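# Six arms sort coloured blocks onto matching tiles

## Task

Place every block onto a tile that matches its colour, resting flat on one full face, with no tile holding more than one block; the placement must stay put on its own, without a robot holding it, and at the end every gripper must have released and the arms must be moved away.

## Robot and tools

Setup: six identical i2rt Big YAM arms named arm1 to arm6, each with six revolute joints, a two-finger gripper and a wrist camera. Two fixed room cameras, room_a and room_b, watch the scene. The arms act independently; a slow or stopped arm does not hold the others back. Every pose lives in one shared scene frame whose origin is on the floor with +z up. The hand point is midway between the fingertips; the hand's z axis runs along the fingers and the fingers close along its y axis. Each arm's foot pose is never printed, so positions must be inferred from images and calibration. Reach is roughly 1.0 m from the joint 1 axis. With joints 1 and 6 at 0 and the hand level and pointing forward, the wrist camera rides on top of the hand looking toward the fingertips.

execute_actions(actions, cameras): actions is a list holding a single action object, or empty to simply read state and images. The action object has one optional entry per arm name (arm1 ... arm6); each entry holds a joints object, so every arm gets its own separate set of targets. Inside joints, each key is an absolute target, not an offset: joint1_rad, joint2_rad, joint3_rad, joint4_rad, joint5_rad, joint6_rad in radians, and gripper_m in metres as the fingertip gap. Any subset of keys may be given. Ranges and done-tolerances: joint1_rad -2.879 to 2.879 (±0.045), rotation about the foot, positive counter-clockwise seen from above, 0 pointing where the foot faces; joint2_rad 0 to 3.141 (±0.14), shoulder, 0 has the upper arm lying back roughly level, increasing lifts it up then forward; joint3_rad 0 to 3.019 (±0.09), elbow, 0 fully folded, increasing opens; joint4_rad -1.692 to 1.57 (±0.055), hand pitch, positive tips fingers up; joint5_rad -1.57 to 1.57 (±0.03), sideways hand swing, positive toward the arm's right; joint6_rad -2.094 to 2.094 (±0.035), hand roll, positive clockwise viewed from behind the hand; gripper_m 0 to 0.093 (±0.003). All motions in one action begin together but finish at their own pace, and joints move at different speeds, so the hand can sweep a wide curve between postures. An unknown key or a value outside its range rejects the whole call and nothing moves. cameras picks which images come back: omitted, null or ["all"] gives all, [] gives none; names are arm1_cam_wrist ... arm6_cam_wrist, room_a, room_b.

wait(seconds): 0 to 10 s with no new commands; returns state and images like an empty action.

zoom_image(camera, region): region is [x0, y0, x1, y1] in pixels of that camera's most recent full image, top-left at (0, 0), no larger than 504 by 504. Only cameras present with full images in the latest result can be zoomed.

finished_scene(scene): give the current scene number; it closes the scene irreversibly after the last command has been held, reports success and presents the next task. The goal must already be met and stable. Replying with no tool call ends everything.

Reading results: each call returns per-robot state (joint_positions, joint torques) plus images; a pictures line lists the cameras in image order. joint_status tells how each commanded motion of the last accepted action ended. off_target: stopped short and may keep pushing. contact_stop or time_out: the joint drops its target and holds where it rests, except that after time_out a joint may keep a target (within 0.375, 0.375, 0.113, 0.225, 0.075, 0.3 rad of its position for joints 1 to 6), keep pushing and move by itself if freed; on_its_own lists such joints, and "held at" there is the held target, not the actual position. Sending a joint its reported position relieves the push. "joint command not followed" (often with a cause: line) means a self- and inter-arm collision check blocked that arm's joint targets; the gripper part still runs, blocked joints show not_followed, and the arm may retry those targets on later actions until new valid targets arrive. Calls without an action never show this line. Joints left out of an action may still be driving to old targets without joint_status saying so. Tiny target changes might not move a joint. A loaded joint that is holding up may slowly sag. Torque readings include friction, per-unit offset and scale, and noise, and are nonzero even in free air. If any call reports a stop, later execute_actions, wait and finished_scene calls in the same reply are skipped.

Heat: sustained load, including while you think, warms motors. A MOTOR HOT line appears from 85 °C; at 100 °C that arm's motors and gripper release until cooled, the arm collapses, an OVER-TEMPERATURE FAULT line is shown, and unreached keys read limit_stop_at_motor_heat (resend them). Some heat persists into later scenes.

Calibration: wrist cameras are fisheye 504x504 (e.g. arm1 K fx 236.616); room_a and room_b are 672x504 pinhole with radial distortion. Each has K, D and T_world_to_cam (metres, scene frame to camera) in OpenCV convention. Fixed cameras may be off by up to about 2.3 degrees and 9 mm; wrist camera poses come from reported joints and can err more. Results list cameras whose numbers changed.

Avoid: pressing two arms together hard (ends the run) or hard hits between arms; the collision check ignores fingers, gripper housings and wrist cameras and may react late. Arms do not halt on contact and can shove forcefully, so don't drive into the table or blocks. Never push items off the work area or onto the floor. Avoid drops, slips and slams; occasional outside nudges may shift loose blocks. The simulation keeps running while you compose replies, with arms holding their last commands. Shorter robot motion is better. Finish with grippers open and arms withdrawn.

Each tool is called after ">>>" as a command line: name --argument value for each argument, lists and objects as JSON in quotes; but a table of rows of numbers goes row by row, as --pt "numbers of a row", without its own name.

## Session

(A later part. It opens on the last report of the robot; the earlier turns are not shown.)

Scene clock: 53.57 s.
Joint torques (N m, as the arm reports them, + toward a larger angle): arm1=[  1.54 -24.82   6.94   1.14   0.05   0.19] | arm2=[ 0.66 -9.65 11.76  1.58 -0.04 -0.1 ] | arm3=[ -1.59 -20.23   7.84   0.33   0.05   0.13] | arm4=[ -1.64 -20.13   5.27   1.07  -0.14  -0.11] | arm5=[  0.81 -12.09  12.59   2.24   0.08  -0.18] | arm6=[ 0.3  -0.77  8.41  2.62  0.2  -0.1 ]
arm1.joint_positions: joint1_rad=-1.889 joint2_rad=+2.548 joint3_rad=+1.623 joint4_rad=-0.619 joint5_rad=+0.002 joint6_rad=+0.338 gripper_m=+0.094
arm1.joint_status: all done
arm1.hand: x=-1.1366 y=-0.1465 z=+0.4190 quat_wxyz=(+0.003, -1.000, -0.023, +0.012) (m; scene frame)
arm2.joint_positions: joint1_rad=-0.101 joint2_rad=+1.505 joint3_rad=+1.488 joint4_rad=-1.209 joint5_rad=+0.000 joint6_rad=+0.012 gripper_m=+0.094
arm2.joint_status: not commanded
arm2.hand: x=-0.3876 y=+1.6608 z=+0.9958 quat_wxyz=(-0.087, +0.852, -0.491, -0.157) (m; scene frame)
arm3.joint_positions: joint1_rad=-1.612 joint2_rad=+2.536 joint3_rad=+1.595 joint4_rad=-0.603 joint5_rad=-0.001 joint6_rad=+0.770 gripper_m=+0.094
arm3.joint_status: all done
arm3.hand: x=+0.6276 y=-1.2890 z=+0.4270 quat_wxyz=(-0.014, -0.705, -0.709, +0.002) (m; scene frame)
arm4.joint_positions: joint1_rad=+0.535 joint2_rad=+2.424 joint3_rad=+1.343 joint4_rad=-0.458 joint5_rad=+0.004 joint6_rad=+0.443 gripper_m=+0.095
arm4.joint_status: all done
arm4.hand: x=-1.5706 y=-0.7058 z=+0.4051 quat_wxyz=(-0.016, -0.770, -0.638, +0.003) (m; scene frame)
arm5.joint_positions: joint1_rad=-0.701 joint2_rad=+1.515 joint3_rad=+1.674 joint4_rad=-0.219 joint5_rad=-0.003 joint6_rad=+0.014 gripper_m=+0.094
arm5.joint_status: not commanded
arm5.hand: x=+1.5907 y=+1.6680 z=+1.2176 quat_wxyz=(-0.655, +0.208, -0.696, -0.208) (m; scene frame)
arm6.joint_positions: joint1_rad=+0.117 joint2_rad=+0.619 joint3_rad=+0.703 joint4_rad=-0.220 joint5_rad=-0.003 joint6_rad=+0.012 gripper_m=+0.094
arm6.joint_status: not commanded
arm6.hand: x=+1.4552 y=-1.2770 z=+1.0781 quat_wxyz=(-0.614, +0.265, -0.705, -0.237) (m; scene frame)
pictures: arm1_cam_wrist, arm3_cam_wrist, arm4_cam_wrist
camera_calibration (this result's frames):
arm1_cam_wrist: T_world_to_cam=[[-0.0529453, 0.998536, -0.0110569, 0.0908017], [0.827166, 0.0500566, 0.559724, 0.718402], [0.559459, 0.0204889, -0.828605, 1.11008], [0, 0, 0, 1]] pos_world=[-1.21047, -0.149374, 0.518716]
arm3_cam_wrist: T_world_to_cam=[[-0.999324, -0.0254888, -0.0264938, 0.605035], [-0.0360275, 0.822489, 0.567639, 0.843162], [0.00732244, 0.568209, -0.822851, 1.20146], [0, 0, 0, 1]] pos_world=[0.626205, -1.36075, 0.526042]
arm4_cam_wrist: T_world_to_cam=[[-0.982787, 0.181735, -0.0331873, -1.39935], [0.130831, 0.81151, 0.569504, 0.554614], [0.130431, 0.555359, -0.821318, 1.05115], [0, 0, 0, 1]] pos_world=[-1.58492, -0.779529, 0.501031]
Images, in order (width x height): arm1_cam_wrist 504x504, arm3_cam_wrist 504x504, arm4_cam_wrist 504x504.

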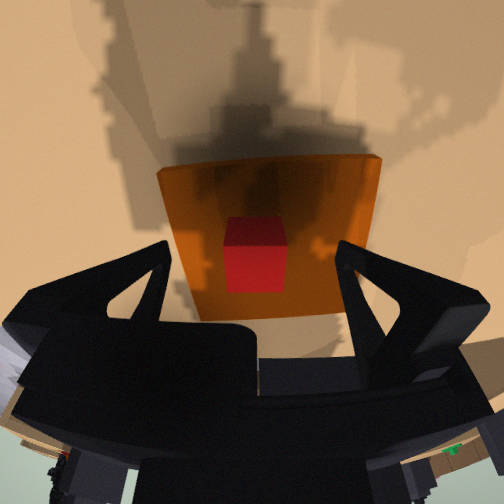

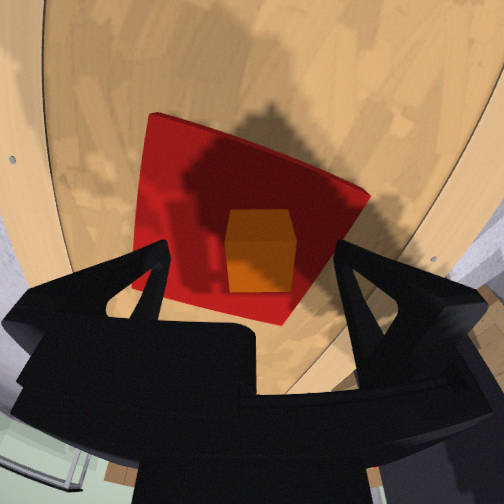

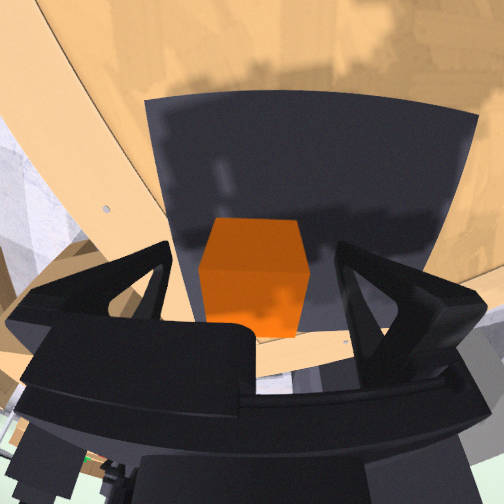

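>>> execute_actions --actions '[{"arm1":{"joints":{"joint2_rad":2.605}},"arm3":{"joints":{"joint2_rad":2.595}},"arm4":{"joints":{"joint2_rad":2.465}}}]' --cameras '["arm1_cam_wrist","arm3_cam_wrist","arm4_cam_wrist"]'

Scene clock: 56.17 s.
Joint torques (N m, as the arm reports them, + toward a larger angle): arm1=[  1.67 -23.93   6.68   1.16   0.06   0.19] | arm2=[ 0.78 -9.49 11.77  1.62 -0.03 -0.1 ] | arm3=[ -1.38 -18.6    7.08   0.21   0.1    0.1 ] | arm4=[ -1.79 -17.28   5.29   1.16  -0.14  -0.09] | arm5=[  0.93 -12.19  12.59   2.23   0.07  -0.18] | arm6=[ 0.36 -0.73  8.44  2.59  0.18 -0.09]
arm1.joint_positions: joint1_rad=-1.889 joint2_rad=+2.581 joint3_rad=+1.623 joint4_rad=-0.619 joint5_rad=+0.002 joint6_rad=+0.338 gripper_m=+0.094
arm1.joint_status: all done
arm1.hand: x=-1.1242 y=-0.1413 z=+0.4000 quat_wxyz=(+0.009, -1.000, -0.022, -0.004) (m; scene frame)
arm2.joint_positions: joint1_rad=-0.101 joint2_rad=+1.505 joint3_rad=+1.488 joint4_rad=-1.209 joint5_rad=+0.000 joint6_rad=+0.012 gripper_m=+0.094
arm2.joint_status: not commanded
arm2.hand: x=-0.3876 y=+1.6608 z=+0.9958 quat_wxyz=(-0.087, +0.852, -0.491, -0.157) (m; scene frame)
arm3.joint_positions: joint1_rad=-1.614 joint2_rad=+2.561 joint3_rad=+1.602 joint4_rad=-0.601 joint5_rad=-0.002 joint6_rad=+0.773 gripper_m=+0.094
arm3.joint_status: all done
arm3.hand: x=+0.6223 y=-1.2856 z=+0.4137 quat_wxyz=(-0.005, -0.707, -0.707, +0.001) (m; scene frame)
arm4.joint_positions: joint1_rad=+0.535 joint2_rad=+2.426 joint3_rad=+1.343 joint4_rad=-0.458 joint5_rad=+0.004 joint6_rad=+0.443 gripper_m=+0.095
arm4.joint_status: all done
arm4.hand: x=-1.5708 y=-0.7051 z=+0.4041 quat_wxyz=(-0.015, -0.770, -0.638, +0.002) (m; scene frame)
arm5.joint_positions: joint1_rad=-0.701 joint2_rad=+1.515 joint3_rad=+1.674 joint4_rad=-0.219 joint5_rad=-0.003 joint6_rad=+0.014 gripper_m=+0.094
arm5.joint_status: not commanded
arm5.hand: x=+1.5907 y=+1.6680 z=+1.2176 quat_wxyz=(-0.655, +0.208, -0.696, -0.208) (m; scene frame)
arm6.joint_positions: joint1_rad=+0.117 joint2_rad=+0.619 joint3_rad=+0.703 joint4_rad=-0.220 joint5_rad=-0.003 joint6_rad=+0.012 gripper_m=+0.094
arm6.joint_status: not commanded
arm6.hand: x=+1.4552 y=-1.2770 z=+1.0781 quat_wxyz=(-0.614, +0.265, -0.705, -0.237) (m; scene frame)
pictures: arm1_cam_wrist, arm3_cam_wrist, arm4_cam_wrist
camera_calibration (this result's frames):
arm1_cam_wrist: T_world_to_cam=[[-0.0523437, 0.998629, -0.000404703, 0.0824317], [0.809768, 0.0426816, 0.585196, 0.687754], [0.584411, 0.0303036, -0.810892, 1.10969], [0, 0, 0, 1]] pos_world=[-1.20112, -0.145301, 0.497398]
arm3_cam_wrist: T_world_to_cam=[[-0.999679, -0.0194583, -0.0162044, 0.603243], [-0.0252471, 0.815157, 0.578689, 0.827039], [0.00194884, 0.578913, -0.815387, 1.20265], [0, 0, 0, 1]] pos_world=[0.621586, -1.35866, 0.511799]
arm4_cam_wrist: T_world_to_cam=[[-0.982808, 0.181772, -0.0323744, -1.40002], [0.131089, 0.810461, 0.570936, 0.553705], [0.130018, 0.556876, -0.820356, 1.05], [0, 0, 0, 1]] pos_world=[-1.58505, -0.778991, 0.499916]
Images, in order (width x height): arm1_cam_wrist 504x504, arm3_cam_wrist 504x504, arm4_cam_wrist 504x504.

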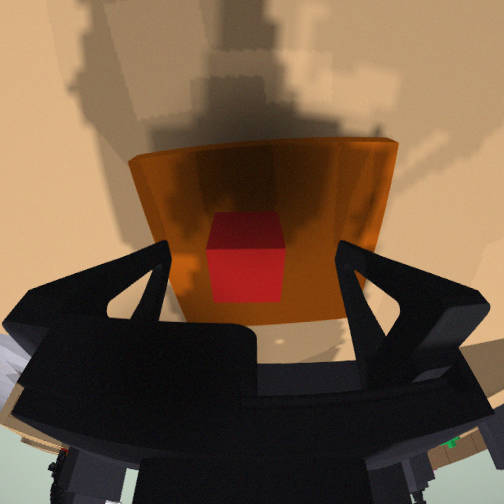

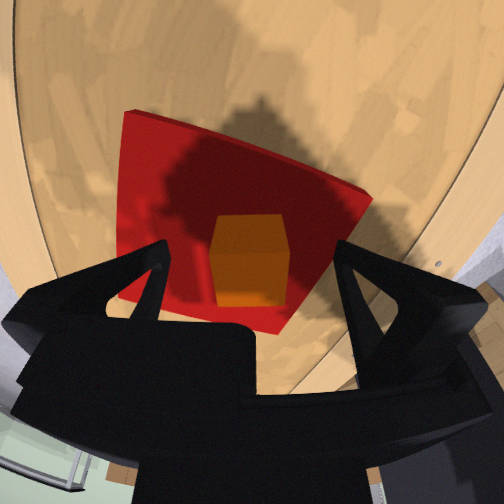

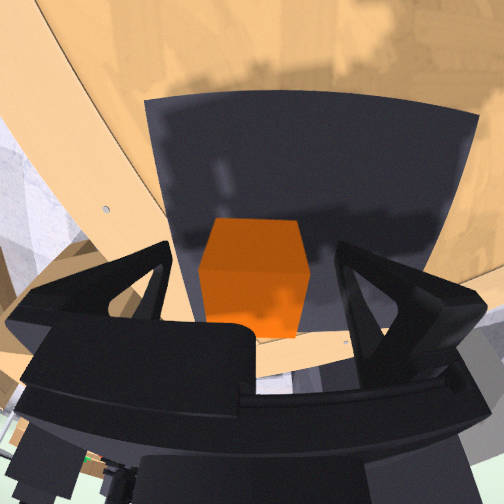

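>>> execute_actions --actions '[{"arm1":{"joints":{"gripper_m":0.0}},"arm3":{"joints":{"joint2_rad":2.52,"joint4_rad":-0.64}},"arm4":{"joints":{"joint2_rad":2.385,"joint4_rad":-0.55}}}]' --cameras '["arm1_cam_wrist","arm3_cam_wrist","arm4_cam_wrist"]'

Scene clock: 58.50 s.
Joint torques (N m, as the arm reports them, + toward a larger angle): arm1=[  1.57 -24.23   6.76   1.14   0.08   0.18] | arm2=[ 0.69 -9.4  11.77  1.6  -0.04 -0.1 ] | arm3=[ -1.68 -22.85   7.08  -0.81   0.11   0.1 ] | arm4=[ -1.96 -21.48   5.36   0.43  -0.14  -0.11] | arm5=[  0.88 -12.22  12.55   2.26   0.07  -0.18] | arm6=[ 0.45 -1.2   8.49  2.51  0.19 -0.1 ]
arm1.joint_positions: joint1_rad=-1.889 joint2_rad=+2.581 joint3_rad=+1.623 joint4_rad=-0.619 joint5_rad=+0.001 joint6_rad=+0.339 gripper_m=+0.031
arm1.joint_status: gripper_m off_target (ended at +0.031, target +0.000)
arm1.hand: x=-1.1242 y=-0.1414 z=+0.4000 quat_wxyz=(+0.009, -1.000, -0.022, -0.004) (m; scene frame)
arm2.joint_positions: joint1_rad=-0.101 joint2_rad=+1.505 joint3_rad=+1.488 joint4_rad=-1.209 joint5_rad=+0.000 joint6_rad=+0.012 gripper_m=+0.094
arm2.joint_status: not commanded
arm2.hand: x=-0.3876 y=+1.6608 z=+0.9958 quat_wxyz=(-0.087, +0.852, -0.491, -0.157) (m; scene frame)
arm3.joint_positions: joint1_rad=-1.614 joint2_rad=+2.543 joint3_rad=+1.603 joint4_rad=-0.626 joint5_rad=-0.002 joint6_rad=+0.773 gripper_m=+0.094
arm3.joint_status: all done
arm3.hand: x=+0.6236 y=-1.2868 z=+0.4246 quat_wxyz=(-0.002, -0.707, -0.707, +0.001) (m; scene frame)
arm4.joint_positions: joint1_rad=+0.535 joint2_rad=+2.401 joint3_rad=+1.344 joint4_rad=-0.541 joint5_rad=+0.004 joint6_rad=+0.443 gripper_m=+0.095
arm4.joint_status: all done
arm4.hand: x=-1.5737 y=-0.6949 z=+0.4171 quat_wxyz=(+0.011, -0.769, -0.639, -0.010) (m; scene frame)
arm5.joint_positions: joint1_rad=-0.701 joint2_rad=+1.515 joint3_rad=+1.674 joint4_rad=-0.219 joint5_rad=-0.003 joint6_rad=+0.014 gripper_m=+0.094
arm5.joint_status: not commanded
arm5.hand: x=+1.5907 y=+1.6680 z=+1.2176 quat_wxyz=(-0.655, +0.208, -0.696, -0.208) (m; scene frame)
arm6.joint_positions: joint1_rad=+0.117 joint2_rad=+0.619 joint3_rad=+0.703 joint4_rad=-0.220 joint5_rad=-0.003 joint6_rad=+0.012 gripper_m=+0.094
arm6.joint_status: not commanded
arm6.hand: x=+1.4552 y=-1.2770 z=+1.0781 quat_wxyz=(-0.614, +0.265, -0.705, -0.237) (m; scene frame)
pictures: arm1_cam_wrist, arm3_cam_wrist, arm4_cam_wrist
camera_calibration (this result's frames):
arm1_cam_wrist: T_world_to_cam=[[-0.0515718, 0.998669, -0.00112022, 0.0837154], [0.809642, 0.042467, 0.585386, 0.687473], [0.584654, 0.0292824, -0.810754, 1.10973], [0, 0, 0, 1]] pos_world=[-1.2011, -0.145294, 0.497378]
arm3_cam_wrist: T_world_to_cam=[[-0.999737, -0.0193793, -0.012291, 0.603125], [-0.022912, 0.81278, 0.582121, 0.81579], [-0.00129119, 0.582249, -0.81301, 1.21755], [0, 0, 0, 1]] pos_world=[0.62323, -1.36029, 0.522406]
arm4_cam_wrist: T_world_to_cam=[[-0.983231, 0.18219, -0.00796656, -1.4148], [0.139158, 0.777798, 0.612915, 0.510934], [0.117863, 0.601528, -0.790109, 1.05461], [0, 0, 0, 1]] pos_world=[-1.58647, -0.77402, 0.508826]
Images, in order (width x height): arm1_cam_wrist 504x504, arm3_cam_wrist 504x504, arm4_cam_wrist 504x504.

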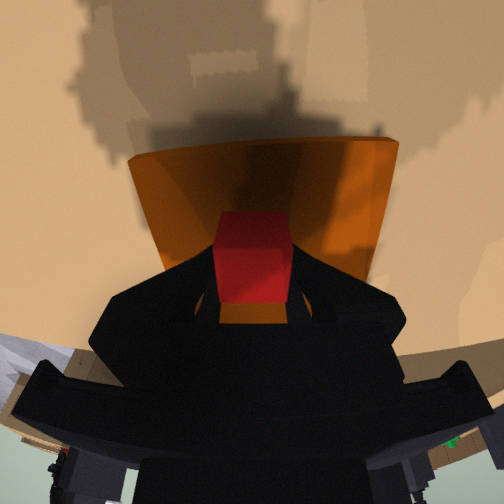

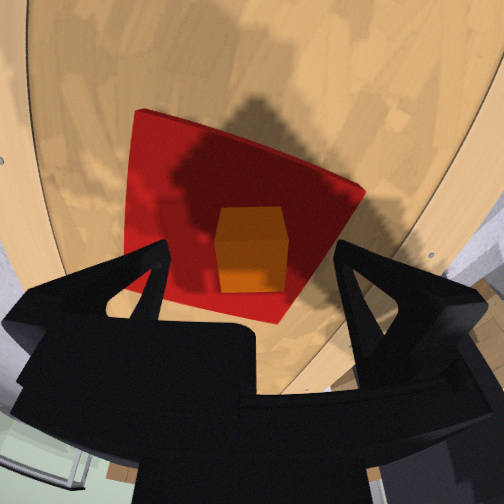

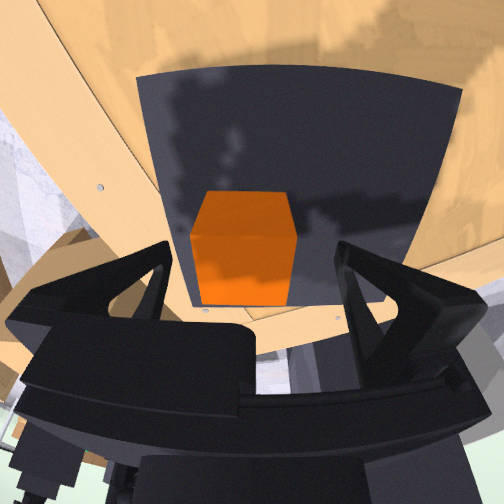

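>>> execute_actions --actions '[{"arm1":{"joints":{"joint2_rad":2.2,"joint4_rad":-0.95}},"arm3":{"joints":{"gripper_m":0}},"arm4":{"joints":{"gripper_m":0}}}]' --cameras '["arm3_cam_wrist","arm4_cam_wrist"]'

>>> execute_actions --actions '[{"arm1":{"joints":{"joint1_rad":2.17,"joint6_rad":0}},"arm3":{"joints":{"joint2_rad":2.2,"joint4_rad":-0.95}},"arm4":{"joints":{"joint2_rad":2.1,"joint3_rad":1.5,"joint4_rad":-0.93}}}]' --cameras '["arm1_cam_wrist","arm3_cam_wrist","arm4_cam_wrist","room_a"]'

Scene clock: 62.73 s.
Joint torques (N m, as the arm reports them, + toward a larger angle): arm1=[  1.62 -24.27   7.62   0.27   0.07   0.18] | arm2=[ 0.78 -9.49 11.78  1.62 -0.03 -0.09] | arm3=[ -1.36 -22.7    7.13  -0.81   0.11   0.09] | arm4=[ -2.01 -21.51   5.31   0.39  -0.09  -0.11] | arm5=[  0.78 -12.18  12.56   2.21   0.06  -0.18] | arm6=[ 0.59 -1.25  8.4   2.57  0.19 -0.11]
arm1.joint_positions: joint1_rad=-1.889 joint2_rad=+2.185 joint3_rad=+1.644 joint4_rad=-0.935 joint5_rad=+0.001 joint6_rad=+0.339 gripper_m=+0.031
arm1.joint_status: all done
arm1.hand: x=-1.1706 y=-0.1635 z=+0.6433 quat_wxyz=(-0.009, -0.999, -0.022, +0.044) (m; scene frame)
arm2.joint_positions: joint1_rad=-0.101 joint2_rad=+1.505 joint3_rad=+1.488 joint4_rad=-1.209 joint5_rad=+0.000 joint6_rad=+0.012 gripper_m=+0.094
arm2.joint_status: not commanded
arm2.hand: x=-0.3876 y=+1.6608 z=+0.9958 quat_wxyz=(-0.087, +0.852, -0.491, -0.157) (m; scene frame)
arm3.joint_positions: joint1_rad=-1.614 joint2_rad=+2.543 joint3_rad=+1.603 joint4_rad=-0.626 joint5_rad=-0.002 joint6_rad=+0.773 gripper_m=+0.031
arm3.joint_status: gripper_m off_target (ended at +0.031, target +0.000)
arm3.hand: x=+0.6236 y=-1.2868 z=+0.4246 quat_wxyz=(-0.002, -0.707, -0.707, +0.001) (m; scene frame)
arm4.joint_positions: joint1_rad=+0.535 joint2_rad=+2.401 joint3_rad=+1.344 joint4_rad=-0.541 joint5_rad=+0.003 joint6_rad=+0.444 gripper_m=+0.042
arm4.joint_status: gripper_m off_target (ended at +0.042, target +0.000)
arm4.hand: x=-1.5735 y=-0.6949 z=+0.4171 quat_wxyz=(+0.011, -0.770, -0.638, -0.010) (m; scene frame)
arm5.joint_positions: joint1_rad=-0.701 joint2_rad=+1.515 joint3_rad=+1.674 joint4_rad=-0.219 joint5_rad=-0.003 joint6_rad=+0.014 gripper_m=+0.094
arm5.joint_status: not commanded
arm5.hand: x=+1.5907 y=+1.6680 z=+1.2176 quat_wxyz=(-0.655, +0.208, -0.696, -0.208) (m; scene frame)
arm6.joint_positions: joint1_rad=+0.117 joint2_rad=+0.619 joint3_rad=+0.703 joint4_rad=-0.220 joint5_rad=-0.003 joint6_rad=+0.012 gripper_m=+0.094
arm6.joint_status: not commanded
arm6.hand: x=+1.4552 y=-1.2770 z=+1.0781 quat_wxyz=(-0.614, +0.265, -0.705, -0.237) (m; scene frame)
pictures: arm3_cam_wrist, arm4_cam_wrist
camera_calibration (this result's frames):
arm3_cam_wrist: T_world_to_cam=[[-0.999744, -0.0189979, -0.0122927, 0.603621], [-0.0226029, 0.812788, 0.582121, 0.815608], [-0.00106776, 0.58225, -0.813009, 1.21741], [0, 0, 0, 1]] pos_world=[0.623202, -1.36029, 0.522406]
arm4_cam_wrist: T_world_to_cam=[[-0.983077, 0.182974, -0.00897836, -1.41341], [0.139111, 0.777508, 0.613294, 0.510435], [0.119197, 0.601666, -0.789804, 1.05663], [0, 0, 0, 1]] pos_world=[-1.58645, -0.773986, 0.508791]
Images, in order (width x height): arm3_cam_wrist 504x504, arm4_cam_wrist 504x504.

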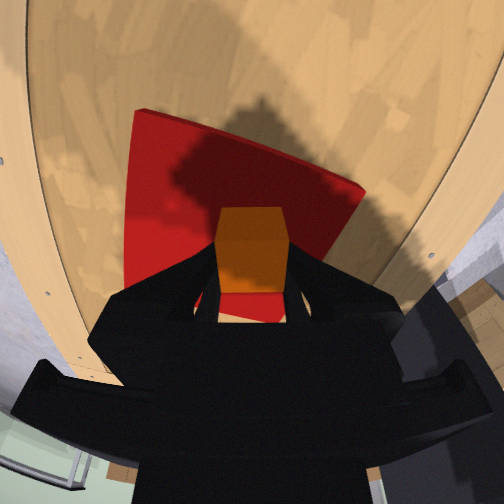

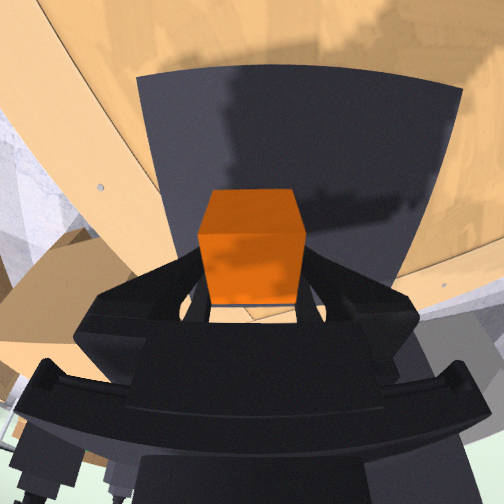

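Scene clock: 65.97 s.
Joint torques (N m, as the arm reports them, + toward a larger angle): arm1=[  0.4  -24.28   7.81   0.33   0.16  -0.07] | arm2=[ 0.48 -9.46 11.72  1.6  -0.04 -0.1 ] | arm3=[ -1.4  -20.51   8.88  -0.7    0.11   0.09] | arm4=[ -1.84 -21.75   8.09   0.57  -0.1   -0.12] | arm5=[  0.87 -12.22  12.59   2.25   0.07  -0.18] | arm6=[ 0.46 -0.73  8.39  2.48  0.2  -0.09]
arm1.joint_positions: joint1_rad=+2.181 joint2_rad=+2.185 joint3_rad=+1.644 joint4_rad=-0.935 joint5_rad=-0.002 joint6_rad=+0.010 gripper_m=+0.031
arm1.joint_status: all done
arm1.hand: x=-0.4053 y=+0.7023 z=+0.6572 quat_wxyz=(-0.042, +0.605, -0.794, -0.035) (m; scene frame)
arm2.joint_positions: joint1_rad=-0.101 joint2_rad=+1.505 joint3_rad=+1.488 joint4_rad=-1.209 joint5_rad=+0.000 joint6_rad=+0.012 gripper_m=+0.094
arm2.joint_status: not commanded
arm2.hand: x=-0.3876 y=+1.6608 z=+0.9958 quat_wxyz=(-0.087, +0.852, -0.491, -0.157) (m; scene frame)
arm3.joint_positions: joint1_rad=-1.614 joint2_rad=+2.198 joint3_rad=+1.611 joint4_rad=-0.937 joint5_rad=-0.002 joint6_rad=+0.773 gripper_m=+0.031
arm3.joint_status: all done
arm3.hand: x=+0.6445 y=-1.3072 z=+0.6313 quat_wxyz=(-0.023, -0.707, -0.707, +0.001) (m; scene frame)
arm4.joint_positions: joint1_rad=+0.535 joint2_rad=+2.112 joint3_rad=+1.490 joint4_rad=-0.923 joint5_rad=+0.003 joint6_rad=+0.444 gripper_m=+0.042
arm4.joint_status: all done
arm4.hand: x=-1.5595 y=-0.7572 z=+0.6111 quat_wxyz=(-0.013, -0.770, -0.638, +0.001) (m; scene frame)
arm5.joint_positions: joint1_rad=-0.701 joint2_rad=+1.515 joint3_rad=+1.674 joint4_rad=-0.219 joint5_rad=-0.003 joint6_rad=+0.014 gripper_m=+0.094
arm5.joint_status: not commanded
arm5.hand: x=+1.5907 y=+1.6680 z=+1.2176 quat_wxyz=(-0.655, +0.208, -0.696, -0.208) (m; scene frame)
arm6.joint_positions: joint1_rad=+0.117 joint2_rad=+0.619 joint3_rad=+0.703 joint4_rad=-0.220 joint5_rad=-0.003 joint6_rad=+0.012 gripper_m=+0.094
arm6.joint_status: not commanded
arm6.hand: x=+1.4552 y=-1.2770 z=+1.0781 quat_wxyz=(-0.614, +0.265, -0.705, -0.237) (m; scene frame)
pictures: arm1_cam_wrist, arm3_cam_wrist, arm4_cam_wrist, room_a
camera_calibration (this result's frames):
arm1_cam_wrist: T_world_to_cam=[[0.966433, -0.255877, -0.0231342, 0.586587], [-0.212788, -0.847633, 0.486045, 0.195062], [-0.143977, -0.464807, -0.873628, 0.966214], [0, 0, 0, 1]] pos_world=[-0.386278, 0.764538, 0.762872]
arm3_cam_wrist: T_world_to_cam=[[-0.998961, -0.0199501, -0.0409833, 0.643076], [-0.0394058, 0.829893, 0.55653, 0.761715], [0.0229089, 0.557566, -0.829816, 1.36023], [0, 0, 0, 1]] pos_world=[0.641262, -1.37773, 0.731183]
arm4_cam_wrist: T_world_to_cam=[[-0.982686, 0.182587, -0.0314715, -1.37253], [0.13166, 0.807664, 0.574757, 0.472705], [0.130361, 0.560662, -0.817719, 1.24907], [0, 0, 0, 1]] pos_world=[-1.57383, -0.831489, 0.706506]
Images, in order (width x height): arm1_cam_wrist 504x504, arm3_cam_wrist 504x504, arm4_cam_wrist 504x504, room_a 672x504.

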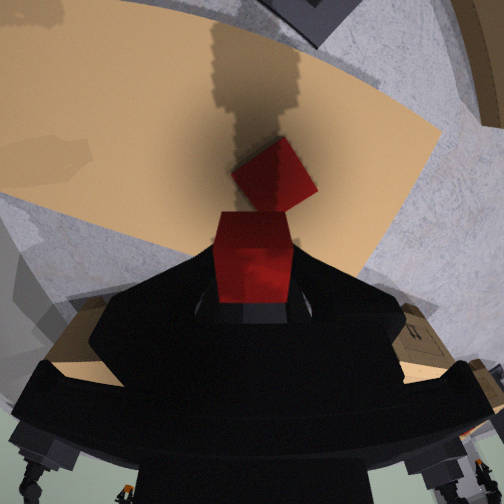

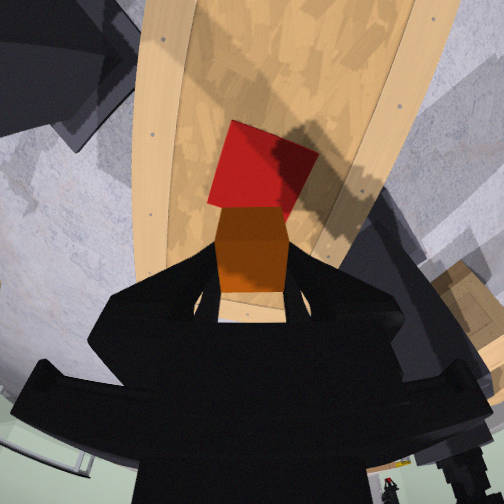

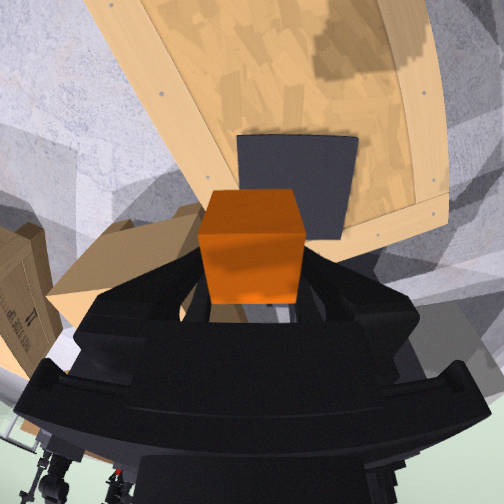

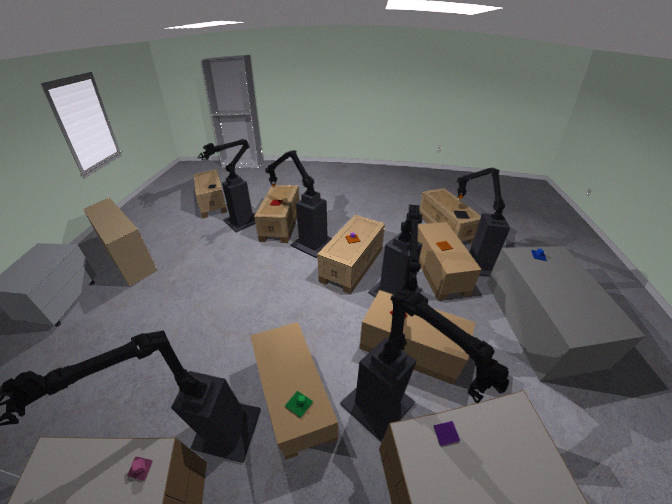

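>>> execute_actions --actions '[{"arm1":{"joints":{"joint1_rad":2.12,"joint2_rad":2.545,"joint3_rad":1.76,"joint4_rad":-0.745,"joint6_rad":-0.55}},"arm3":{"joints":{"joint1_rad":0.55,"joint6_rad":0}},"arm4":{"joints":{"joint1_rad":1.92,"joint6_rad":0.2,"joint2_rad":2.3,"joint4_rad":-0.75}}}]' --cameras '["arm1_cam_wrist","arm4_cam_wrist"]'

Scene clock: 71.97 s.
Joint torques (N m, as the arm reports them, + toward a larger angle): arm1=[  1.3  -29.24   6.96   1.2    0.07  -0.1 ] | arm2=[ 0.84 -9.51 11.75  1.62 -0.05 -0.09] | arm3=[ -1.52 -20.59   8.89  -0.68  -0.06  -0.09] | arm4=[ -2.28 -21.92   6.57   0.79   0.06  -0.24] | arm5=[  0.8  -12.19  12.57   2.25   0.06  -0.18] | arm6=[ 0.35 -0.73  8.44  2.6   0.19 -0.09]
arm1.joint_positions: joint1_rad=+2.118 joint2_rad=+2.562 joint3_rad=+1.746 joint4_rad=-0.760 joint5_rad=-0.001 joint6_rad=-0.538 gripper_m=+0.031
arm1.joint_status: all done
arm1.hand: x=-0.3688 y=+0.6839 z=+0.4545 quat_wxyz=(-0.004, +0.779, -0.627, -0.004) (m; scene frame)
arm2.joint_positions: joint1_rad=-0.101 joint2_rad=+1.505 joint3_rad=+1.488 joint4_rad=-1.209 joint5_rad=+0.000 joint6_rad=+0.012 gripper_m=+0.094
arm2.joint_status: not commanded
arm2.hand: x=-0.3876 y=+1.6608 z=+0.9958 quat_wxyz=(-0.087, +0.852, -0.491, -0.157) (m; scene frame)
arm3.joint_positions: joint1_rad=+0.557 joint2_rad=+2.198 joint3_rad=+1.611 joint4_rad=-0.937 joint5_rad=+0.000 joint6_rad=+0.009 gripper_m=+0.031
arm3.joint_status: all done
arm3.hand: x=+0.3297 y=-0.2410 z=+0.6292 quat_wxyz=(-0.016, +0.630, -0.776, -0.014) (m; scene frame)
arm4.joint_positions: joint1_rad=+1.927 joint2_rad=+2.310 joint3_rad=+1.495 joint4_rad=-0.748 joint5_rad=-0.001 joint6_rad=+0.206 gripper_m=+0.041
arm4.joint_status: all done
arm4.hand: x=-1.1190 y=-0.1383 z=+0.5079 quat_wxyz=(-0.009, -0.063, -0.998, -0.004) (m; scene frame)
arm5.joint_positions: joint1_rad=-0.701 joint2_rad=+1.515 joint3_rad=+1.674 joint4_rad=-0.219 joint5_rad=-0.003 joint6_rad=+0.014 gripper_m=+0.094
arm5.joint_status: not commanded
arm5.hand: x=+1.5907 y=+1.6680 z=+1.2176 quat_wxyz=(-0.655, +0.208, -0.696, -0.208) (m; scene frame)
arm6.joint_positions: joint1_rad=+0.117 joint2_rad=+0.619 joint3_rad=+0.703 joint4_rad=-0.220 joint5_rad=-0.003 joint6_rad=+0.012 gripper_m=+0.094
arm6.joint_status: not commanded
arm6.hand: x=+1.4552 y=-1.2770 z=+1.0781 quat_wxyz=(-0.614, +0.265, -0.705, -0.237) (m; scene frame)
pictures: arm1_cam_wrist, arm4_cam_wrist
camera_calibration (this result's frames):
arm1_cam_wrist: T_world_to_cam=[[0.974973, 0.221658, -0.0171875, 0.215776], [0.191642, -0.798719, 0.570369, 0.363155], [0.112699, -0.559388, -0.821209, 0.921354], [0, 0, 0, 1]] pos_world=[-0.383807, 0.757625, 0.553201]
arm4_cam_wrist: T_world_to_cam=[[-0.124019, -0.99207, -0.0204197, -0.263046], [-0.813302, 0.0898386, 0.574864, -1.18259], [-0.568471, 0.0879012, -0.817994, -0.0869633], [0, 0, 0, 1]] pos_world=[-1.04387, -0.147073, 0.603324]
Images, in order (width x height): arm1_cam_wrist 504x504, arm4_cam_wrist 504x504.

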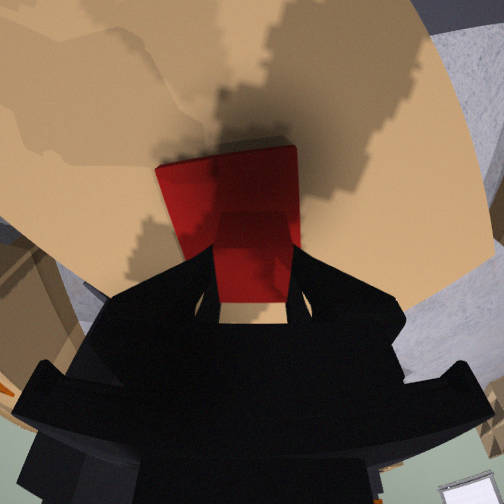

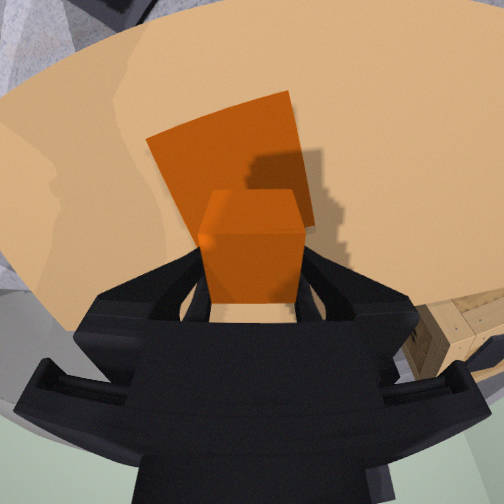

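>>> execute_actions --actions '[{"arm1":{"joints":{"joint1_rad":2.155,"joint2_rad":2.645,"joint4_rad":-0.7}},"arm4":{"joints":{"joint1_rad":1.96,"joint6_rad":-0.05,"joint2_rad":2.47,"joint3_rad":1.545,"joint4_rad":-0.615}}}]' --cameras '["arm1_cam_wrist","arm4_cam_wrist"]'

Scene clock: 75.17 s.
Joint torques (N m, as the arm reports them, + toward a larger angle): arm1=[  1.93 -26.43   6.51   1.17   0.07  -0.11] | arm2=[ 0.82 -9.59 11.77  1.63 -0.03 -0.1 ] | arm3=[ -1.31 -20.57   8.88  -0.67  -0.06  -0.09] | arm4=[ -1.66 -22.58   6.55   1.15  -0.01  -0.26] | arm5=[  0.93 -12.26  12.53   2.24   0.08  -0.19] | arm6=[ 0.39 -0.58  8.46  2.58  0.19 -0.07]
arm1.joint_positions: joint1_rad=+2.149 joint2_rad=+2.634 joint3_rad=+1.746 joint4_rad=-0.715 joint5_rad=-0.001 joint6_rad=-0.539 gripper_m=+0.031
arm1.joint_status: all done
arm1.hand: x=-0.3927 y=+0.6738 z=+0.4104 quat_wxyz=(+0.009, +0.789, -0.614, +0.001) (m; scene frame)
arm2.joint_positions: joint1_rad=-0.101 joint2_rad=+1.505 joint3_rad=+1.488 joint4_rad=-1.209 joint5_rad=+0.000 joint6_rad=+0.012 gripper_m=+0.094
arm2.joint_status: not commanded
arm2.hand: x=-0.3876 y=+1.6608 z=+0.9958 quat_wxyz=(-0.087, +0.852, -0.491, -0.157) (m; scene frame)
arm3.joint_positions: joint1_rad=+0.557 joint2_rad=+2.198 joint3_rad=+1.611 joint4_rad=-0.937 joint5_rad=+0.000 joint6_rad=+0.009 gripper_m=+0.031
arm3.joint_status: not commanded
arm3.hand: x=+0.3297 y=-0.2410 z=+0.6292 quat_wxyz=(-0.016, +0.630, -0.776, -0.014) (m; scene frame)
arm4.joint_positions: joint1_rad=+1.959 joint2_rad=+2.484 joint3_rad=+1.530 joint4_rad=-0.624 joint5_rad=+0.000 joint6_rad=-0.042 gripper_m=+0.041
arm4.joint_status: all done
arm4.hand: x=-1.1284 y=-0.1205 z=+0.4180 quat_wxyz=(-0.002, +0.076, -0.997, -0.002) (m; scene frame)
arm5.joint_positions: joint1_rad=-0.701 joint2_rad=+1.515 joint3_rad=+1.674 joint4_rad=-0.219 joint5_rad=-0.003 joint6_rad=+0.014 gripper_m=+0.094
arm5.joint_status: not commanded
arm5.hand: x=+1.5907 y=+1.6680 z=+1.2176 quat_wxyz=(-0.655, +0.208, -0.696, -0.208) (m; scene frame)
arm6.joint_positions: joint1_rad=+0.117 joint2_rad=+0.619 joint3_rad=+0.703 joint4_rad=-0.220 joint5_rad=-0.003 joint6_rad=+0.012 gripper_m=+0.094
arm6.joint_status: not commanded
arm6.hand: x=+1.4552 y=-1.2770 z=+1.0781 quat_wxyz=(-0.614, +0.265, -0.705, -0.237) (m; scene frame)
pictures: arm1_cam_wrist, arm4_cam_wrist
camera_calibration (this result's frames):
arm1_cam_wrist: T_world_to_cam=[[0.967268, 0.251854, -0.0310102, 0.22291], [0.221197, -0.776954, 0.589418, 0.373912], [0.124354, -0.576985, -0.807233, 0.892876], [0, 0, 0, 1]] pos_world=[-0.409354, 0.749548, 0.507281]
arm4_cam_wrist: T_world_to_cam=[[0.154022, -0.987956, -0.0148531, 0.0635375], [-0.7996, -0.13346, 0.585515, -1.15602], [-0.580446, -0.0783057, -0.810525, -0.204048], [0, 0, 0, 1]] pos_world=[-1.05258, -0.107489, 0.512427]
Images, in order (width x height): arm1_cam_wrist 504x504, arm4_cam_wrist 504x504.

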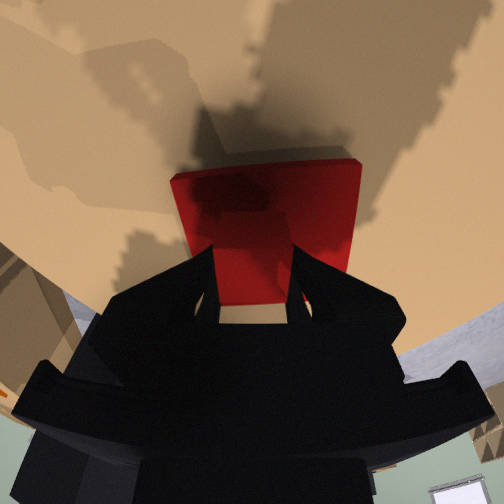

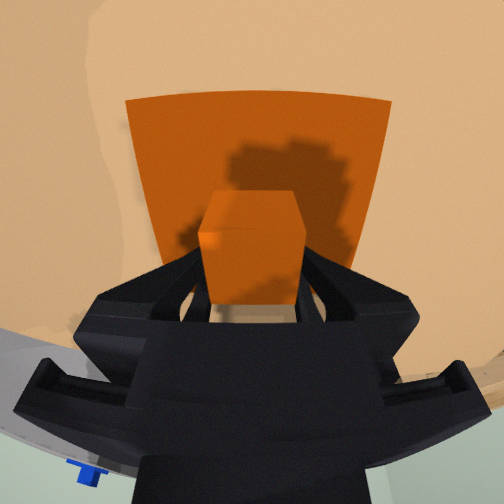

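>>> execute_actions --actions '[{"arm1":{"joints":{"joint2_rad":2.69,"joint4_rad":-0.65}},"arm4":{"joints":{"joint2_rad":2.56,"joint3_rad":1.6,"joint4_rad":-0.57}}}]' --cameras '["arm1_cam_wrist","arm4_cam_wrist"]'

Scene clock: 77.73 s.
Joint torques (N m, as the arm reports them, + toward a larger angle): arm1=[  1.4  -23.99   6.38   1.24   0.06  -0.09] | arm2=[ 0.57 -9.49 11.75  1.6  -0.03 -0.1 ] | arm3=[ -1.34 -20.54   8.87  -0.67  -0.07  -0.08] | arm4=[ -1.78 -18.27   7.16   1.7    0.    -0.25] | arm5=[  0.9  -12.09  12.57   2.22   0.07  -0.19] | arm6=[ 0.46 -0.95  8.44  2.56  0.19 -0.1 ]
arm1.joint_positions: joint1_rad=+2.149 joint2_rad=+2.653 joint3_rad=+1.746 joint4_rad=-0.665 joint5_rad=-0.001 joint6_rad=-0.539 gripper_m=+0.031
arm1.joint_status: all done
arm1.hand: x=-0.3914 y=+0.6781 z=+0.3988 quat_wxyz=(-0.006, +0.789, -0.614, -0.004) (m; scene frame)
arm2.joint_positions: joint1_rad=-0.101 joint2_rad=+1.505 joint3_rad=+1.488 joint4_rad=-1.209 joint5_rad=+0.000 joint6_rad=+0.012 gripper_m=+0.094
arm2.joint_status: not commanded
arm2.hand: x=-0.3876 y=+1.6608 z=+0.9958 quat_wxyz=(-0.087, +0.852, -0.491, -0.157) (m; scene frame)
arm3.joint_positions: joint1_rad=+0.557 joint2_rad=+2.198 joint3_rad=+1.611 joint4_rad=-0.937 joint5_rad=+0.000 joint6_rad=+0.009 gripper_m=+0.031
arm3.joint_status: not commanded
arm3.hand: x=+0.3297 y=-0.2410 z=+0.6292 quat_wxyz=(-0.016, +0.630, -0.776, -0.014) (m; scene frame)
arm4.joint_positions: joint1_rad=+1.959 joint2_rad=+2.507 joint3_rad=+1.581 joint4_rad=-0.592 joint5_rad=+0.000 joint6_rad=-0.042 gripper_m=+0.041
arm4.joint_status: all done
arm4.hand: x=-1.1010 y=-0.1174 z=+0.4172 quat_wxyz=(-0.033, +0.076, -0.997, -0.003) (m; scene frame)
arm5.joint_positions: joint1_rad=-0.701 joint2_rad=+1.515 joint3_rad=+1.674 joint4_rad=-0.219 joint5_rad=-0.003 joint6_rad=+0.014 gripper_m=+0.094
arm5.joint_status: not commanded
arm5.hand: x=+1.5907 y=+1.6680 z=+1.2176 quat_wxyz=(-0.655, +0.208, -0.696, -0.208) (m; scene frame)
arm6.joint_positions: joint1_rad=+0.117 joint2_rad=+0.619 joint3_rad=+0.703 joint4_rad=-0.220 joint5_rad=-0.003 joint6_rad=+0.012 gripper_m=+0.094
arm6.joint_status: not commanded
arm6.hand: x=+1.4552 y=-1.2770 z=+1.0781 quat_wxyz=(-0.614, +0.265, -0.705, -0.237) (m; scene frame)
pictures: arm1_cam_wrist, arm4_cam_wrist
camera_calibration (this result's frames):
arm1_cam_wrist: T_world_to_cam=[[0.967496, 0.252456, -0.0147674, 0.21346], [0.215933, -0.794313, 0.567838, 0.402112], [0.131624, -0.552569, -0.823008, 0.878436], [0, 0, 0, 1]] pos_world=[-0.408974, 0.750911, 0.497777]
arm4_cam_wrist: T_world_to_cam=[[0.155061, -0.987831, -0.0121101, 0.0623148], [-0.833368, -0.137378, 0.535374, -1.14991], [-0.530522, -0.0729236, -0.844529, -0.118775], [0, 0, 0, 1]] pos_world=[-1.03098, -0.105079, 0.51608]
Images, in order (width x height): arm1_cam_wrist 504x504, arm4_cam_wrist 504x504.

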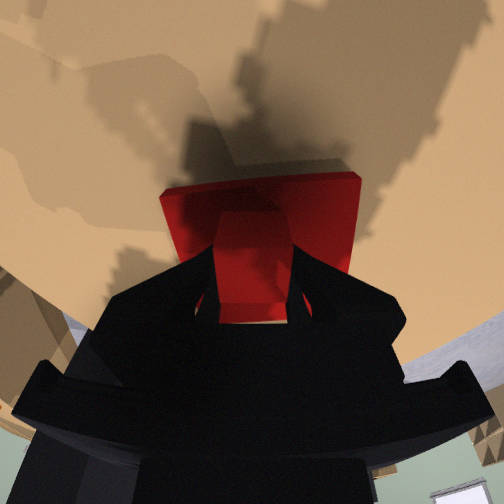

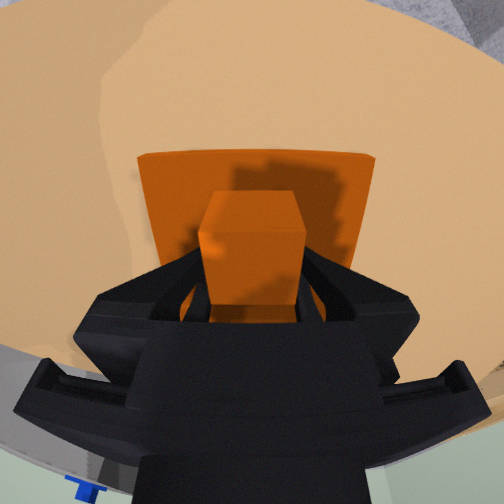

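>>> execute_actions --actions '[{"arm1":{"joints":{"joint2_rad":2.715}},"arm4":{"joints":{"joint2_rad":2.51,"gripper_m":0.09}}}]' --cameras '["arm1_cam_wrist","arm4_cam_wrist"]'

Scene clock: 80.00 s.
Joint torques (N m, as the arm reports them, + toward a larger angle): arm1=[  1.64 -21.63   6.34   1.24   0.06  -0.09] | arm2=[ 0.71 -9.74 11.79  1.65 -0.03 -0.1 ] | arm3=[ -1.42 -20.53   8.87  -0.67  -0.07  -0.08] | arm4=[ -1.69 -21.95   7.17   1.38   0.01  -0.26] | arm5=[  0.96 -12.26  12.56   2.24   0.07  -0.17] | arm6=[ 0.47 -0.87  8.45  2.58  0.18 -0.1 ]
arm1.joint_positions: joint1_rad=+2.149 joint2_rad=+2.653 joint3_rad=+1.746 joint4_rad=-0.665 joint5_rad=-0.001 joint6_rad=-0.539 gripper_m=+0.031
arm1.joint_status: all done
arm1.hand: x=-0.3915 y=+0.6779 z=+0.3986 quat_wxyz=(-0.005, +0.789, -0.614, -0.004) (m; scene frame)
arm2.joint_positions: joint1_rad=-0.101 joint2_rad=+1.505 joint3_rad=+1.488 joint4_rad=-1.209 joint5_rad=+0.000 joint6_rad=+0.012 gripper_m=+0.094
arm2.joint_status: not commanded
arm2.hand: x=-0.3876 y=+1.6608 z=+0.9958 quat_wxyz=(-0.087, +0.852, -0.491, -0.157) (m; scene frame)
arm3.joint_positions: joint1_rad=+0.557 joint2_rad=+2.198 joint3_rad=+1.611 joint4_rad=-0.937 joint5_rad=+0.000 joint6_rad=+0.009 gripper_m=+0.031
arm3.joint_status: not commanded
arm3.hand: x=+0.3297 y=-0.2410 z=+0.6292 quat_wxyz=(-0.016, +0.630, -0.776, -0.014) (m; scene frame)
arm4.joint_positions: joint1_rad=+1.959 joint2_rad=+2.506 joint3_rad=+1.581 joint4_rad=-0.582 joint5_rad=+0.000 joint6_rad=-0.043 gripper_m=+0.090
arm4.joint_status: all done
arm4.hand: x=-1.0984 y=-0.1171 z=+0.4175 quat_wxyz=(-0.038, +0.077, -0.996, -0.003) (m; scene frame)
arm5.joint_positions: joint1_rad=-0.701 joint2_rad=+1.515 joint3_rad=+1.674 joint4_rad=-0.219 joint5_rad=-0.003 joint6_rad=+0.014 gripper_m=+0.094
arm5.joint_status: not commanded
arm5.hand: x=+1.5907 y=+1.6680 z=+1.2176 quat_wxyz=(-0.655, +0.208, -0.696, -0.208) (m; scene frame)
arm6.joint_positions: joint1_rad=+0.117 joint2_rad=+0.619 joint3_rad=+0.703 joint4_rad=-0.220 joint5_rad=-0.003 joint6_rad=+0.012 gripper_m=+0.094
arm6.joint_status: not commanded
arm6.hand: x=+1.4552 y=-1.2770 z=+1.0781 quat_wxyz=(-0.614, +0.265, -0.705, -0.237) (m; scene frame)
pictures: arm1_cam_wrist, arm4_cam_wrist
camera_calibration (this result's frames):
arm1_cam_wrist: T_world_to_cam=[[0.967494, 0.252451, -0.0149656, 0.213621], [0.215996, -0.794105, 0.568104, 0.40191], [0.131534, -0.55287, -0.82282, 0.878261], [0, 0, 0, 1]] pos_world=[-0.40901, 0.750794, 0.497521]
arm4_cam_wrist: T_world_to_cam=[[0.155909, -0.987704, -0.011583, 0.0629272], [-0.838707, -0.138566, 0.526659, -1.15032], [-0.521788, -0.0723962, -0.849998, -0.105122], [0, 0, 0, 1]] pos_world=[-1.02944, -0.104852, 0.517202]
Images, in order (width x height): arm1_cam_wrist 504x504, arm4_cam_wrist 504x504.

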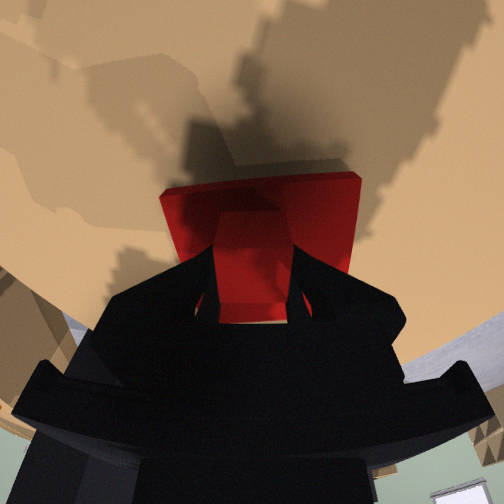

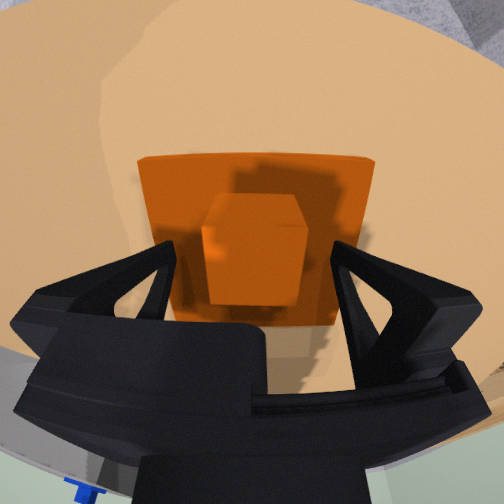

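>>> execute_actions --actions '[{"arm1":{"joints":{"joint2_rad":2.64,"gripper_m":0.093}},"arm3":{"joints":{"joint1_rad":0.2}},"arm4":{"joints":{"joint2_rad":1.5,"joint4_rad":-1.3}}}]' --cameras '[]'

>>> execute_actions --actions '[{"arm1":{"joints":{"joint2_rad":2.3,"joint3_rad":1.6,"joint4_rad":-0.9}},"arm4":{"joints":{"joint1_rad":0.3}}}]' --cameras '["arm1_cam_wrist"]'

>>> execute_actions --actions '[{"arm1":{"joints":{"joint1_rad":-0.01,"joint6_rad":0.57}}}]' --cameras '["arm1_cam_wrist","room_b"]'

Scene clock: 84.03 s.
Joint torques (N m, as the arm reports them, + toward a larger angle): arm1=[  1.5  -28.21   6.3    1.2    0.07  -0.1 ] | arm2=[ 0.7  -9.49 11.76  1.6  -0.04 -0.1 ] | arm3=[ -1.76 -20.58   8.87  -0.68  -0.15  -0.08] | arm4=[ -1.55 -14.36  10.18   1.14   0.01  -0.25] | arm5=[  0.84 -12.16  12.58   2.25   0.08  -0.18] | arm6=[ 0.3  -0.64  8.51  2.53  0.18 -0.1 ]
arm1.joint_positions: joint1_rad=+2.149 joint2_rad=+2.652 joint3_rad=+1.746 joint4_rad=-0.664 joint5_rad=-0.001 joint6_rad=-0.539 gripper_m=+0.093
arm1.joint_status: all done
arm1.hand: x=-0.3912 y=+0.6787 z=+0.3995 quat_wxyz=(-0.007, +0.789, -0.614, -0.005) (m; scene frame)
arm2.joint_positions: joint1_rad=-0.101 joint2_rad=+1.505 joint3_rad=+1.488 joint4_rad=-1.209 joint5_rad=+0.000 joint6_rad=+0.012 gripper_m=+0.094
arm2.joint_status: not commanded
arm2.hand: x=-0.3876 y=+1.6608 z=+0.9958 quat_wxyz=(-0.087, +0.852, -0.491, -0.157) (m; scene frame)
arm3.joint_positions: joint1_rad=+0.207 joint2_rad=+2.198 joint3_rad=+1.611 joint4_rad=-0.937 joint5_rad=+0.002 joint6_rad=+0.008 gripper_m=+0.031
arm3.joint_status: all done
arm3.hand: x=+0.5337 y=-0.3210 z=+0.6289 quat_wxyz=(-0.019, +0.486, -0.874, -0.010) (m; scene frame)
arm4.joint_positions: joint1_rad=+1.959 joint2_rad=+1.502 joint3_rad=+1.591 joint4_rad=-1.292 joint5_rad=+0.000 joint6_rad=-0.043 gripper_m=+0.090
arm4.joint_status: all done
arm4.hand: x=-1.1845 y=-0.1281 z=+0.9837 quat_wxyz=(-0.188, +0.075, -0.979, -0.008) (m; scene frame)
arm5.joint_positions: joint1_rad=-0.701 joint2_rad=+1.515 joint3_rad=+1.674 joint4_rad=-0.219 joint5_rad=-0.003 joint6_rad=+0.014 gripper_m=+0.094
arm5.joint_status: not commanded
arm5.hand: x=+1.5907 y=+1.6680 z=+1.2176 quat_wxyz=(-0.655, +0.208, -0.696, -0.208) (m; scene frame)
arm6.joint_positions: joint1_rad=+0.117 joint2_rad=+0.619 joint3_rad=+0.703 joint4_rad=-0.220 joint5_rad=-0.003 joint6_rad=+0.012 gripper_m=+0.094
arm6.joint_status: not commanded
arm6.hand: x=+1.4552 y=-1.2770 z=+1.0781 quat_wxyz=(-0.614, +0.265, -0.705, -0.237) (m; scene frame)
pictures: none
No camera images: the call's "cameras" was empty. Leave "cameras" out to get every camera's image.

Scene clock: 85.90 s.
Joint torques (N m, as the arm reports them, + toward a larger angle): arm1=[  1.56 -23.18   7.08   0.08   0.06  -0.09] | arm2=[ 0.58 -9.47 11.82  1.61 -0.04 -0.1 ] | arm3=[ -1.45 -20.58   8.88  -0.69  -0.14  -0.08] | arm4=[ -1.01 -16.16  10.12   1.12   0.    -0.23] | arm5=[  0.81 -12.05  12.56   2.25   0.07  -0.19] | arm6=[ 0.14 -0.62  8.45  2.59  0.19 -0.1 ]
arm1.joint_positions: joint1_rad=+2.149 joint2_rad=+2.274 joint3_rad=+1.594 joint4_rad=-0.885 joint5_rad=-0.001 joint6_rad=-0.539 gripper_m=+0.093
arm1.joint_status: all done
arm1.hand: x=-0.3935 y=+0.6694 z=+0.5865 quat_wxyz=(-0.009, +0.789, -0.614, -0.005) (m; scene frame)
arm2.joint_positions: joint1_rad=-0.101 joint2_rad=+1.505 joint3_rad=+1.488 joint4_rad=-1.209 joint5_rad=+0.000 joint6_rad=+0.012 gripper_m=+0.094
arm2.joint_status: not commanded
arm2.hand: x=-0.3876 y=+1.6608 z=+0.9958 quat_wxyz=(-0.087, +0.852, -0.491, -0.157) (m; scene frame)
arm3.joint_positions: joint1_rad=+0.207 joint2_rad=+2.198 joint3_rad=+1.611 joint4_rad=-0.937 joint5_rad=+0.002 joint6_rad=+0.008 gripper_m=+0.031
arm3.joint_status: not commanded
arm3.hand: x=+0.5337 y=-0.3210 z=+0.6289 quat_wxyz=(-0.019, +0.486, -0.874, -0.010) (m; scene frame)
arm4.joint_positions: joint1_rad=+0.293 joint2_rad=+1.514 joint3_rad=+1.591 joint4_rad=-1.292 joint5_rad=+0.000 joint6_rad=-0.045 gripper_m=+0.090
arm4.joint_status: all done
arm4.hand: x=-1.7058 y=-0.7208 z=+0.9692 quat_wxyz=(-0.126, -0.676, -0.716, +0.121) (m; scene frame)
arm5.joint_positions: joint1_rad=-0.701 joint2_rad=+1.515 joint3_rad=+1.674 joint4_rad=-0.219 joint5_rad=-0.003 joint6_rad=+0.014 gripper_m=+0.094
arm5.joint_status: not commanded
arm5.hand: x=+1.5907 y=+1.6680 z=+1.2176 quat_wxyz=(-0.655, +0.208, -0.696, -0.208) (m; scene frame)
arm6.joint_positions: joint1_rad=+0.117 joint2_rad=+0.619 joint3_rad=+0.703 joint4_rad=-0.220 joint5_rad=-0.003 joint6_rad=+0.012 gripper_m=+0.094
arm6.joint_status: not commanded
arm6.hand: x=+1.4552 y=-1.2770 z=+1.0781 quat_wxyz=(-0.614, +0.265, -0.705, -0.237) (m; scene frame)
pictures: arm1_cam_wrist
camera_calibration (this result's frames):
arm1_cam_wrist: T_world_to_cam=[[0.96743, 0.252892, -0.0111923, 0.217983], [0.215103, -0.797954, 0.563028, 0.29405], [0.133454, -0.547097, -0.826362, 1.02739], [0, 0, 0, 1]] pos_world=[-0.411245, 0.741597, 0.685881]
Images, in order (width x height): arm1_cam_wrist 504x504.

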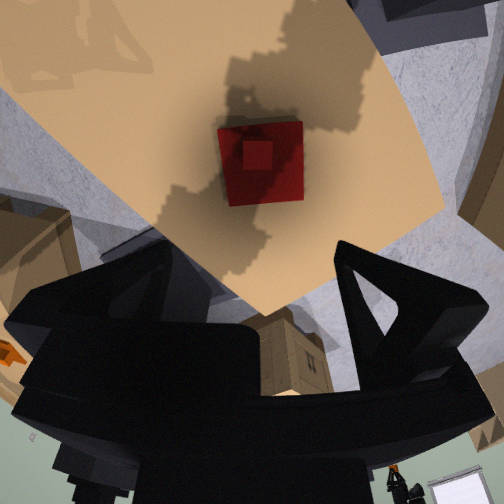

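Scene clock: 88.20 s.
Joint torques (N m, as the arm reports them, + toward a larger angle): arm1=[  2.08 -23.22   6.87   0.05   0.08   0.18] | arm2=[ 0.7  -9.47 11.73  1.64 -0.05 -0.1 ] | arm3=[ -1.44 -20.55   8.89  -0.68  -0.14  -0.07] | arm4=[ -1.1  -15.83  10.2    1.05  -0.01  -0.23] | arm5=[  0.83 -12.25  12.58   2.26   0.07  -0.19] | arm6=[ 0.26 -0.87  8.47  2.6   0.17 -0.1 ]
arm1.joint_positions: joint1_rad=-0.021 joint2_rad=+2.274 joint3_rad=+1.594 joint4_rad=-0.885 joint5_rad=+0.001 joint6_rad=+0.558 gripper_m=+0.093
arm1.joint_status: all done
arm1.hand: x=-0.1831 y=-0.4012 z=+0.5711 quat_wxyz=(+0.001, -0.663, -0.749, -0.005) (m; scene frame)
arm2.joint_positions: joint1_rad=-0.101 joint2_rad=+1.505 joint3_rad=+1.488 joint4_rad=-1.209 joint5_rad=+0.000 joint6_rad=+0.012 gripper_m=+0.094
arm2.joint_status: not commanded
arm2.hand: x=-0.3876 y=+1.6608 z=+0.9958 quat_wxyz=(-0.087, +0.852, -0.491, -0.157) (m; scene frame)
arm3.joint_positions: joint1_rad=+0.207 joint2_rad=+2.198 joint3_rad=+1.611 joint4_rad=-0.937 joint5_rad=+0.002 joint6_rad=+0.008 gripper_m=+0.031
arm3.joint_status: not commanded
arm3.hand: x=+0.5337 y=-0.3210 z=+0.6289 quat_wxyz=(-0.019, +0.486, -0.874, -0.010) (m; scene frame)
arm4.joint_positions: joint1_rad=+0.293 joint2_rad=+1.514 joint3_rad=+1.591 joint4_rad=-1.292 joint5_rad=+0.000 joint6_rad=-0.045 gripper_m=+0.090
arm4.joint_status: not commanded
arm4.hand: x=-1.7058 y=-0.7208 z=+0.9692 quat_wxyz=(-0.126, -0.676, -0.716, +0.121) (m; scene frame)
arm5.joint_positions: joint1_rad=-0.701 joint2_rad=+1.515 joint3_rad=+1.674 joint4_rad=-0.219 joint5_rad=-0.003 joint6_rad=+0.014 gripper_m=+0.094
arm5.joint_status: not commanded
arm5.hand: x=+1.5907 y=+1.6680 z=+1.2176 quat_wxyz=(-0.655, +0.208, -0.696, -0.208) (m; scene frame)
arm6.joint_positions: joint1_rad=+0.117 joint2_rad=+0.619 joint3_rad=+0.703 joint4_rad=-0.220 joint5_rad=-0.003 joint6_rad=+0.012 gripper_m=+0.094
arm6.joint_status: not commanded
arm6.hand: x=+1.4552 y=-1.2770 z=+1.0781 quat_wxyz=(-0.614, +0.265, -0.705, -0.237) (m; scene frame)
pictures: arm1_cam_wrist, room_b
camera_calibration (this result's frames):
arm1_cam_wrist: T_world_to_cam=[[-0.991343, -0.129031, -0.0242905, -0.219385], [-0.118691, 0.801591, 0.585973, -0.0293562], [-0.0561378, 0.583783, -0.809967, 0.810487], [0, 0, 0, 1]] pos_world=[-0.175471, -0.477924, 0.668341]
Images, in order (width x height): arm1_cam_wrist 504x504, room_b 672x504.

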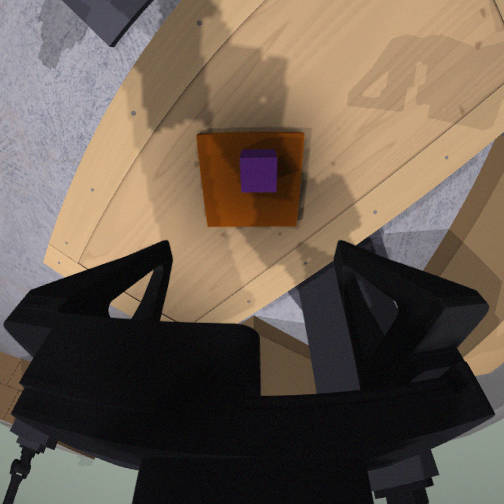

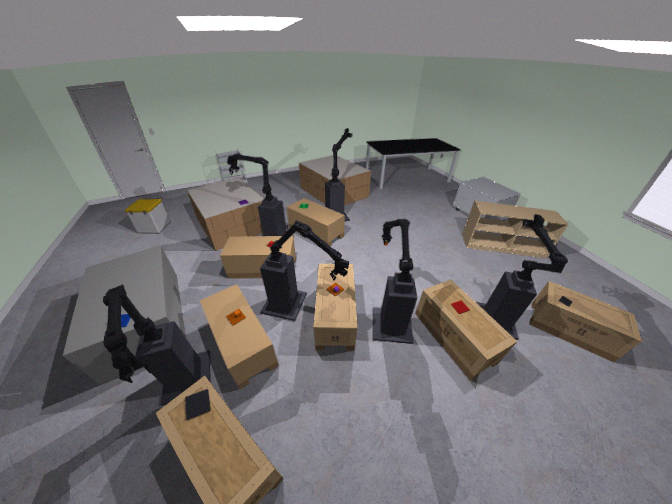

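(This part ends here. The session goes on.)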